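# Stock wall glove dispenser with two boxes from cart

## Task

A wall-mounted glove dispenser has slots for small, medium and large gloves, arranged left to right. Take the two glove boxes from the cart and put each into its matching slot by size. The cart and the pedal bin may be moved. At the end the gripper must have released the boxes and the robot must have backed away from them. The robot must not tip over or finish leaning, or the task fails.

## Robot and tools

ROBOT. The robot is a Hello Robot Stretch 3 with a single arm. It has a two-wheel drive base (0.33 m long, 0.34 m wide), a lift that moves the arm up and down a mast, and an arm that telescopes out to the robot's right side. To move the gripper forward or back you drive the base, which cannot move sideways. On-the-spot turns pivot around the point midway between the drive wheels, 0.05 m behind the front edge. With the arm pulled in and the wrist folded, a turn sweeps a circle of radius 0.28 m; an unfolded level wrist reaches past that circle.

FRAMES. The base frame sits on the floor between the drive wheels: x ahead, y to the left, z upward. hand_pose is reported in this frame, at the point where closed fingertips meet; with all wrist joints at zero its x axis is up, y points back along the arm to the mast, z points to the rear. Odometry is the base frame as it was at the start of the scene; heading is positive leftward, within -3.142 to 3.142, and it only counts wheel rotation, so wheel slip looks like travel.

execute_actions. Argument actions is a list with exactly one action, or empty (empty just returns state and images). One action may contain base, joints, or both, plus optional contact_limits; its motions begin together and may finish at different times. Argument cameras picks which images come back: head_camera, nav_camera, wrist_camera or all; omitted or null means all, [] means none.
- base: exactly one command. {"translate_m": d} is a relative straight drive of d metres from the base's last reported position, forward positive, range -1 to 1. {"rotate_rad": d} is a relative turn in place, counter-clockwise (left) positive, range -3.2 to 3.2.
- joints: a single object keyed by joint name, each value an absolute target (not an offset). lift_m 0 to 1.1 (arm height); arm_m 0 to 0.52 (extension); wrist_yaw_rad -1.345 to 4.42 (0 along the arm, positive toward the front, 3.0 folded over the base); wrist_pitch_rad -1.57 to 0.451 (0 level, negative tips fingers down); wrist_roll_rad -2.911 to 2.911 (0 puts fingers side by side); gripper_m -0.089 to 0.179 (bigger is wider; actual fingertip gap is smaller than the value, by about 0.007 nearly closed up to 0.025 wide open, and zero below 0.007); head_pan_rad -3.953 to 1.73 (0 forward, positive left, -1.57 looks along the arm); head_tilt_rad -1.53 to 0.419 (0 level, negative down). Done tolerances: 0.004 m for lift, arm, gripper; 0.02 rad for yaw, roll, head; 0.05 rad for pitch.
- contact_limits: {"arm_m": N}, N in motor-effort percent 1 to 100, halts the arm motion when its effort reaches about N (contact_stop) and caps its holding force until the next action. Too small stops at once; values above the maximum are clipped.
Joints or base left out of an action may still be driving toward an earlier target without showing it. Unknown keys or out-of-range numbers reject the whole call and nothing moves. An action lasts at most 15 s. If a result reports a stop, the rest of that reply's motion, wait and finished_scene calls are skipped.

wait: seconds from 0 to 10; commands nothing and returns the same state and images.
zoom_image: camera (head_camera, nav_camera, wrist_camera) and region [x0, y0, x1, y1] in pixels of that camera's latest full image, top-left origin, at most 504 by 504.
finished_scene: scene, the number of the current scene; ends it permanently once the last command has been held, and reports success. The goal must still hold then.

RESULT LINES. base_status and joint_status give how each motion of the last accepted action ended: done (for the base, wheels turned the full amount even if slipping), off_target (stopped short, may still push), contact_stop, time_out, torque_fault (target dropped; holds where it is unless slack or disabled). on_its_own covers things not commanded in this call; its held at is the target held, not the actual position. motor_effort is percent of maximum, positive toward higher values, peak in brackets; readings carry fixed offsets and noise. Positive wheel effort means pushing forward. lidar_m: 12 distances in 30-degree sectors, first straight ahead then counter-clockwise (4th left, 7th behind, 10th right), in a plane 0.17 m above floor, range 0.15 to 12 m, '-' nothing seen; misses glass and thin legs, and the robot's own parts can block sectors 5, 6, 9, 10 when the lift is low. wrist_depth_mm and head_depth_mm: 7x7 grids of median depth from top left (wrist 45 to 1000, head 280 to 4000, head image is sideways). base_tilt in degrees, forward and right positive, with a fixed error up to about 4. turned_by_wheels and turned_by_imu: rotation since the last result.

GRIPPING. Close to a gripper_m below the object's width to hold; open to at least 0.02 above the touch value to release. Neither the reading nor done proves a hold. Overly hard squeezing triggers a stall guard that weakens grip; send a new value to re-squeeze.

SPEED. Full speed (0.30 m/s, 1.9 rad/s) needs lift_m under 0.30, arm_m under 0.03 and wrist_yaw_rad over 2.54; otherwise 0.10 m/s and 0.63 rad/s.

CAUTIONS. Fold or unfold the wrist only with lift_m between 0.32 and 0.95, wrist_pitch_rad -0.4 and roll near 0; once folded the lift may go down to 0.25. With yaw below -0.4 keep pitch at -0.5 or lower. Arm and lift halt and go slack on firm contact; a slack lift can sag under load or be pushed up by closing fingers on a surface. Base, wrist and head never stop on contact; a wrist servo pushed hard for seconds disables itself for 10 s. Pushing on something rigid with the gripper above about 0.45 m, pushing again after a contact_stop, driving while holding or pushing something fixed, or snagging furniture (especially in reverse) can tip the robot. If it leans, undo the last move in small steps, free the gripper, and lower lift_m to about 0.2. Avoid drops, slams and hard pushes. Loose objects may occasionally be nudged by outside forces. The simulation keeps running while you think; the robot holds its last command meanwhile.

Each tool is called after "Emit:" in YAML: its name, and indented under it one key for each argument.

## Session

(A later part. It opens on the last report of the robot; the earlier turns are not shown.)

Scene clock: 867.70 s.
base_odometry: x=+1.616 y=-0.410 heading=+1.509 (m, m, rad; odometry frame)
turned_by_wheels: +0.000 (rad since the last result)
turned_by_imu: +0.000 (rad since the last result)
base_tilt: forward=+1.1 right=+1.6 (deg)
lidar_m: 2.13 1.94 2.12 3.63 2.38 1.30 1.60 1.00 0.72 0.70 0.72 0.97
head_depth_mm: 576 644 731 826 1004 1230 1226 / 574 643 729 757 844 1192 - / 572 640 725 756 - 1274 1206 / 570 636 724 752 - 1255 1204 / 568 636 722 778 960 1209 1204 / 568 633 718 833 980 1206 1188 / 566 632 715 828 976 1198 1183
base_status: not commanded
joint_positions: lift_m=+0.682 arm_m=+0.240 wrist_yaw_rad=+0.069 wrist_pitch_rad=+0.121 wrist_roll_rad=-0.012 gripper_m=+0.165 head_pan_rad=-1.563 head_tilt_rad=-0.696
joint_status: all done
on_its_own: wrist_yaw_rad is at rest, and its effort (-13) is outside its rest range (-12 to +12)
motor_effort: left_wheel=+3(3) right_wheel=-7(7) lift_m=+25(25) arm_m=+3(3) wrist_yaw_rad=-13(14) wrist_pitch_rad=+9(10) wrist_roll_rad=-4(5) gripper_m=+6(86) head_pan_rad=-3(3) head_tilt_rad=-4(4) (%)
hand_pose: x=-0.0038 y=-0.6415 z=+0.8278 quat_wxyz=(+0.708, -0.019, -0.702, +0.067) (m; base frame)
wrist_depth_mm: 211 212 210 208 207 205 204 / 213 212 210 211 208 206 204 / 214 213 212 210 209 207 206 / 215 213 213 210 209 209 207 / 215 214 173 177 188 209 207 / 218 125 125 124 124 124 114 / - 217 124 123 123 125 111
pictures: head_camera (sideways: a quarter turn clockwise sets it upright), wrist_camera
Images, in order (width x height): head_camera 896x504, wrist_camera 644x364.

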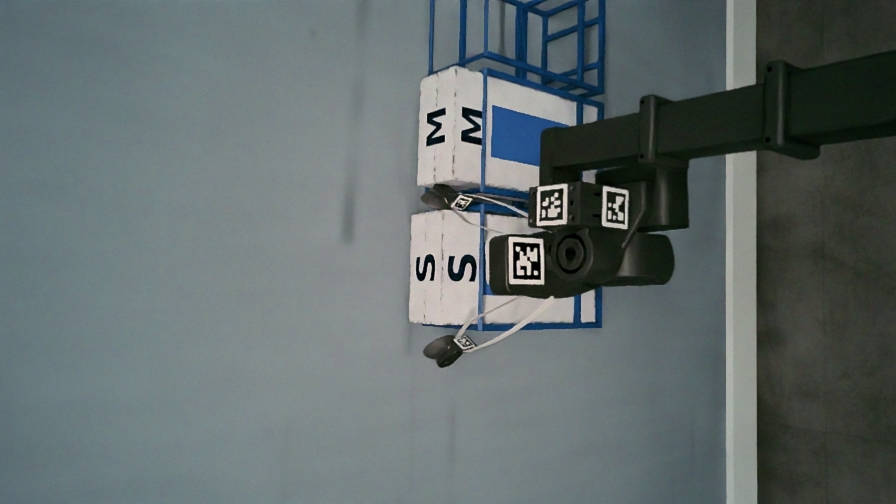

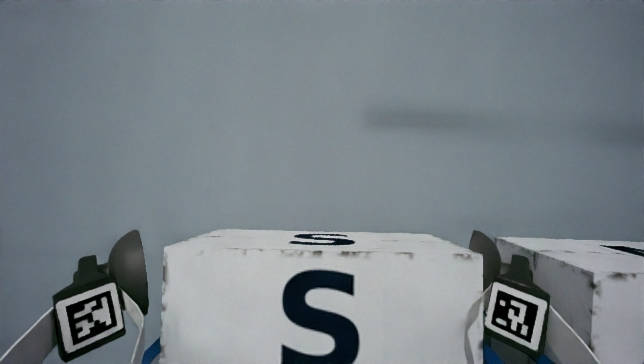

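Emit:
execute_actions:
  actions:
    - {"joints": {"wrist_yaw_rad": 0.078, "lift_m": 0.76, "wrist_pitch_rad": 0.12}}
  cameras: ["head_camera", "wrist_camera"]

Scene clock: 877.13 s.
base_odometry: x=+1.616 y=-0.410 heading=+1.509 (m, m, rad; odometry frame)
turned_by_wheels: +0.000 (rad since the last result)
turned_by_imu: -0.001 (rad since the last result)
base_tilt: forward=+1.1 right=+1.6 (deg)
lidar_m: 2.13 1.94 2.12 3.63 2.39 1.30 1.60 1.00 0.72 0.69 0.72 0.97
head_depth_mm: 574 643 731 826 1002 1199 - / 574 643 729 759 - - 1216 / 573 639 725 789 - 1221 1215 / 570 637 724 783 - 1214 1201 / 569 637 721 797 937 1212 1201 / 567 634 718 829 982 1205 1193 / 565 631 716 829 975 1192 1182
base_status: not commanded
joint_positions: lift_m=+0.760 arm_m=+0.240 wrist_yaw_rad=+0.081 wrist_pitch_rad=+0.098 wrist_roll_rad=-0.013 gripper_m=+0.165 head_pan_rad=-1.563 head_tilt_rad=-0.696
joint_status: all done
motor_effort: left_wheel=-3(3) right_wheel=+5(7) lift_m=+28(28) arm_m=+2(3) wrist_yaw_rad=-1(15) wrist_pitch_rad=+6(8) wrist_roll_rad=-3(4) gripper_m=+1(5) head_pan_rad=-3(3) head_tilt_rad=-4(4) (%)
hand_pose: x=-0.0007 y=-0.6413 z=+0.8997 quat_wxyz=(+0.709, -0.006, -0.702, +0.063) (m; base frame)
wrist_depth_mm: 211 209 207 206 203 201 199 / 212 210 208 206 205 202 200 / 214 212 211 209 206 204 203 / 216 215 211 210 209 206 204 / 217 217 214 213 211 207 206 / 222 218 217 214 212 - 208 / - 220 219 216 213 211 209
pictures: head_camera (sideways: a quarter turn clockwise sets it upright), wrist_camera
Images, in order (width x height): head_camera 896x504, wrist_camera 644x364.

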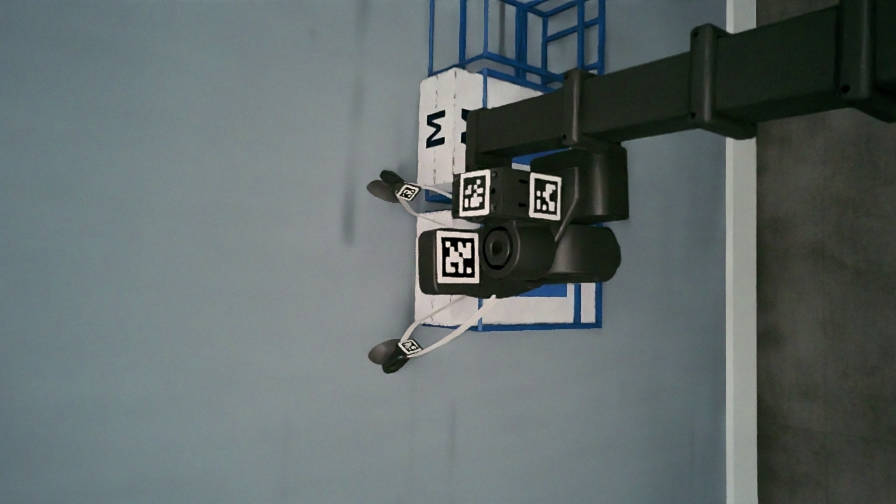

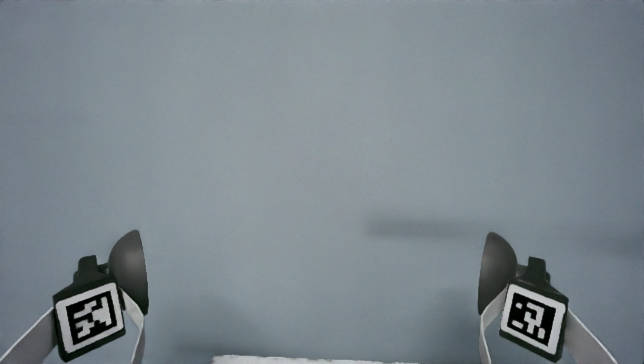

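Emit:
execute_actions:
  actions:
    - {"joints": {"arm_m": 0.0, "wrist_yaw_rad": 0.0, "wrist_pitch_rad": 0.0, "wrist_roll_rad": 0.0}}
  cameras: ["head_camera", "wrist_camera"]

Scene clock: 884.07 s.
base_odometry: x=+1.616 y=-0.410 heading=+1.509 (m, m, rad; odometry frame)
turned_by_wheels: +0.000 (rad since the last result)
turned_by_imu: -0.001 (rad since the last result)
base_tilt: forward=+1.1 right=+1.5 (deg)
lidar_m: 2.13 1.94 2.13 3.62 2.38 1.30 1.60 1.00 0.73 0.69 0.72 0.97
head_depth_mm: 576 644 732 827 1005 1232 1279 / 574 643 728 757 846 1230 1269 / 572 639 727 765 854 1224 - / 569 638 724 741 834 1124 - / 569 637 720 782 885 1189 1196 / 568 635 720 830 981 1207 1192 / 567 632 718 827 978 1198 1180
base_status: not commanded
joint_positions: lift_m=+0.760 arm_m=+0.000 wrist_yaw_rad=+0.001 wrist_pitch_rad=-0.017 wrist_roll_rad=-0.005 gripper_m=+0.165 head_pan_rad=-1.563 head_tilt_rad=-0.696
joint_status: all done
motor_effort: left_wheel=-3(3) right_wheel=+5(5) lift_m=+28(28) arm_m=-3(0) wrist_yaw_rad=-1(3) wrist_pitch_rad=+5(5) wrist_roll_rad=+3(2) gripper_m=+0(1) head_pan_rad=-3(3) head_tilt_rad=-3(3) (%)
hand_pose: x=-0.0212 y=-0.4010 z=+0.8703 quat_wxyz=(+0.709, +0.007, -0.705, -0.006) (m; base frame)
wrist_depth_mm: 404 416 415 416 420 428 436 / 415 425 421 432 438 438 445 / 428 436 435 439 444 451 462 / 439 444 444 454 462 462 467 / 448 452 459 362 371 478 482 / 456 469 459 372 374 - 495 / - 483 487 381 385 441 522
pictures: head_camera (sideways: a quarter turn clockwise sets it upright), wrist_camera
Images, in order (width x height): head_camera 896x504, wrist_camera 644x364.

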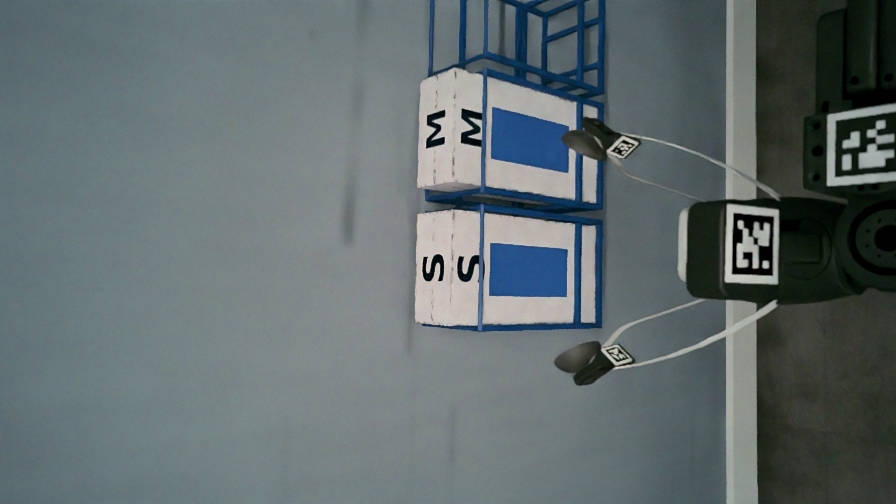

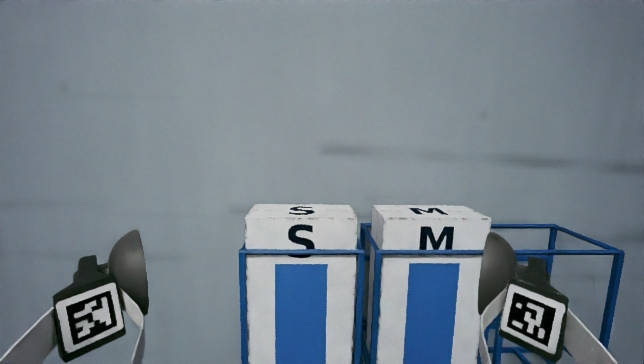

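Emit:
execute_actions:
  actions:
    - {"base": {"translate_m": 0.3}, "joints": {"head_pan_rad": -1.9}}
  cameras: ["head_camera"]

Scene clock: 892.23 s.
base_odometry: x=+1.635 y=-0.110 heading=+1.508 (m, m, rad; odometry frame)
turned_by_wheels: +0.000 (rad since the last result)
turned_by_imu: +0.000 (rad since the last result)
base_tilt: forward=+1.1 right=+1.6 (deg)
lidar_m: 1.83 1.73 1.71 3.64 2.81 1.59 1.65 0.99 0.72 0.69 0.71 0.97
head_depth_mm: 682 778 892 962 1328 1420 1222 / 655 743 848 865 1234 1395 1265 / 631 712 815 808 1154 1352 - / 609 683 777 831 1081 1311 - / 590 659 745 860 1001 1224 - / 570 631 712 820 960 1083 - / 551 611 686 782 911 1079 1175
base_status: done
joint_positions: lift_m=+0.760 arm_m=+0.000 wrist_yaw_rad=+0.001 wrist_pitch_rad=-0.017 wrist_roll_rad=-0.005 gripper_m=+0.165 head_pan_rad=-1.893 head_tilt_rad=-0.696
joint_status: all done
motor_effort: left_wheel=-4(6) right_wheel=+5(12) lift_m=+28(28) arm_m=-3(3) wrist_yaw_rad=+0(0) wrist_pitch_rad=+5(5) wrist_roll_rad=+3(3) gripper_m=+0(1) head_pan_rad=-3(29) head_tilt_rad=-3(4) (%)
hand_pose: x=-0.0212 y=-0.4010 z=+0.8703 quat_wxyz=(+0.709, +0.007, -0.705, -0.006) (m; base frame)
wrist_depth_mm: 403 404 407 414 421 420 433 / 411 418 421 423 428 430 436 / 425 424 436 439 437 453 452 / 435 436 438 448 450 459 467 / 441 449 458 452 462 395 366 / 453 462 470 477 486 - 379 / - 472 476 490 489 402 395
pictures: head_camera (sideways: a quarter turn clockwise sets it upright)
Images, in order (width x height): head_camera 896x504.

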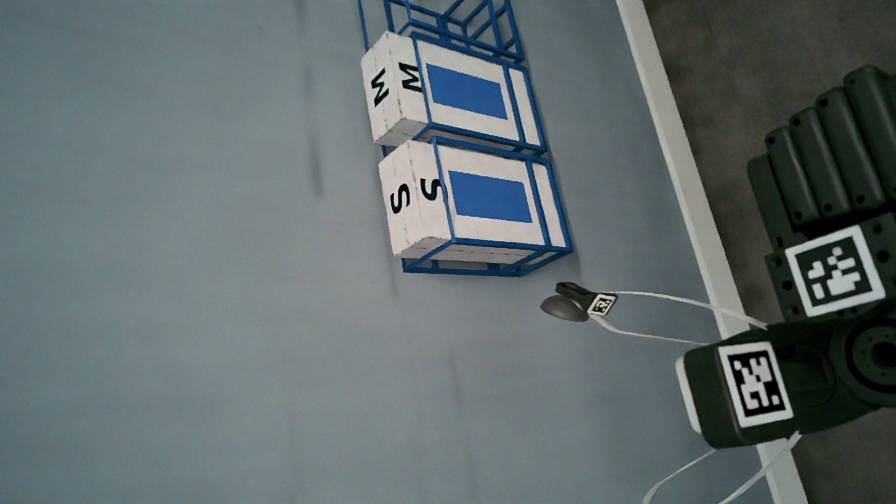

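Both boxes are seated in their correct slots and the robot is clear.

Emit:
finished_scene:
  scene: 2

The scene is finished: the task was done.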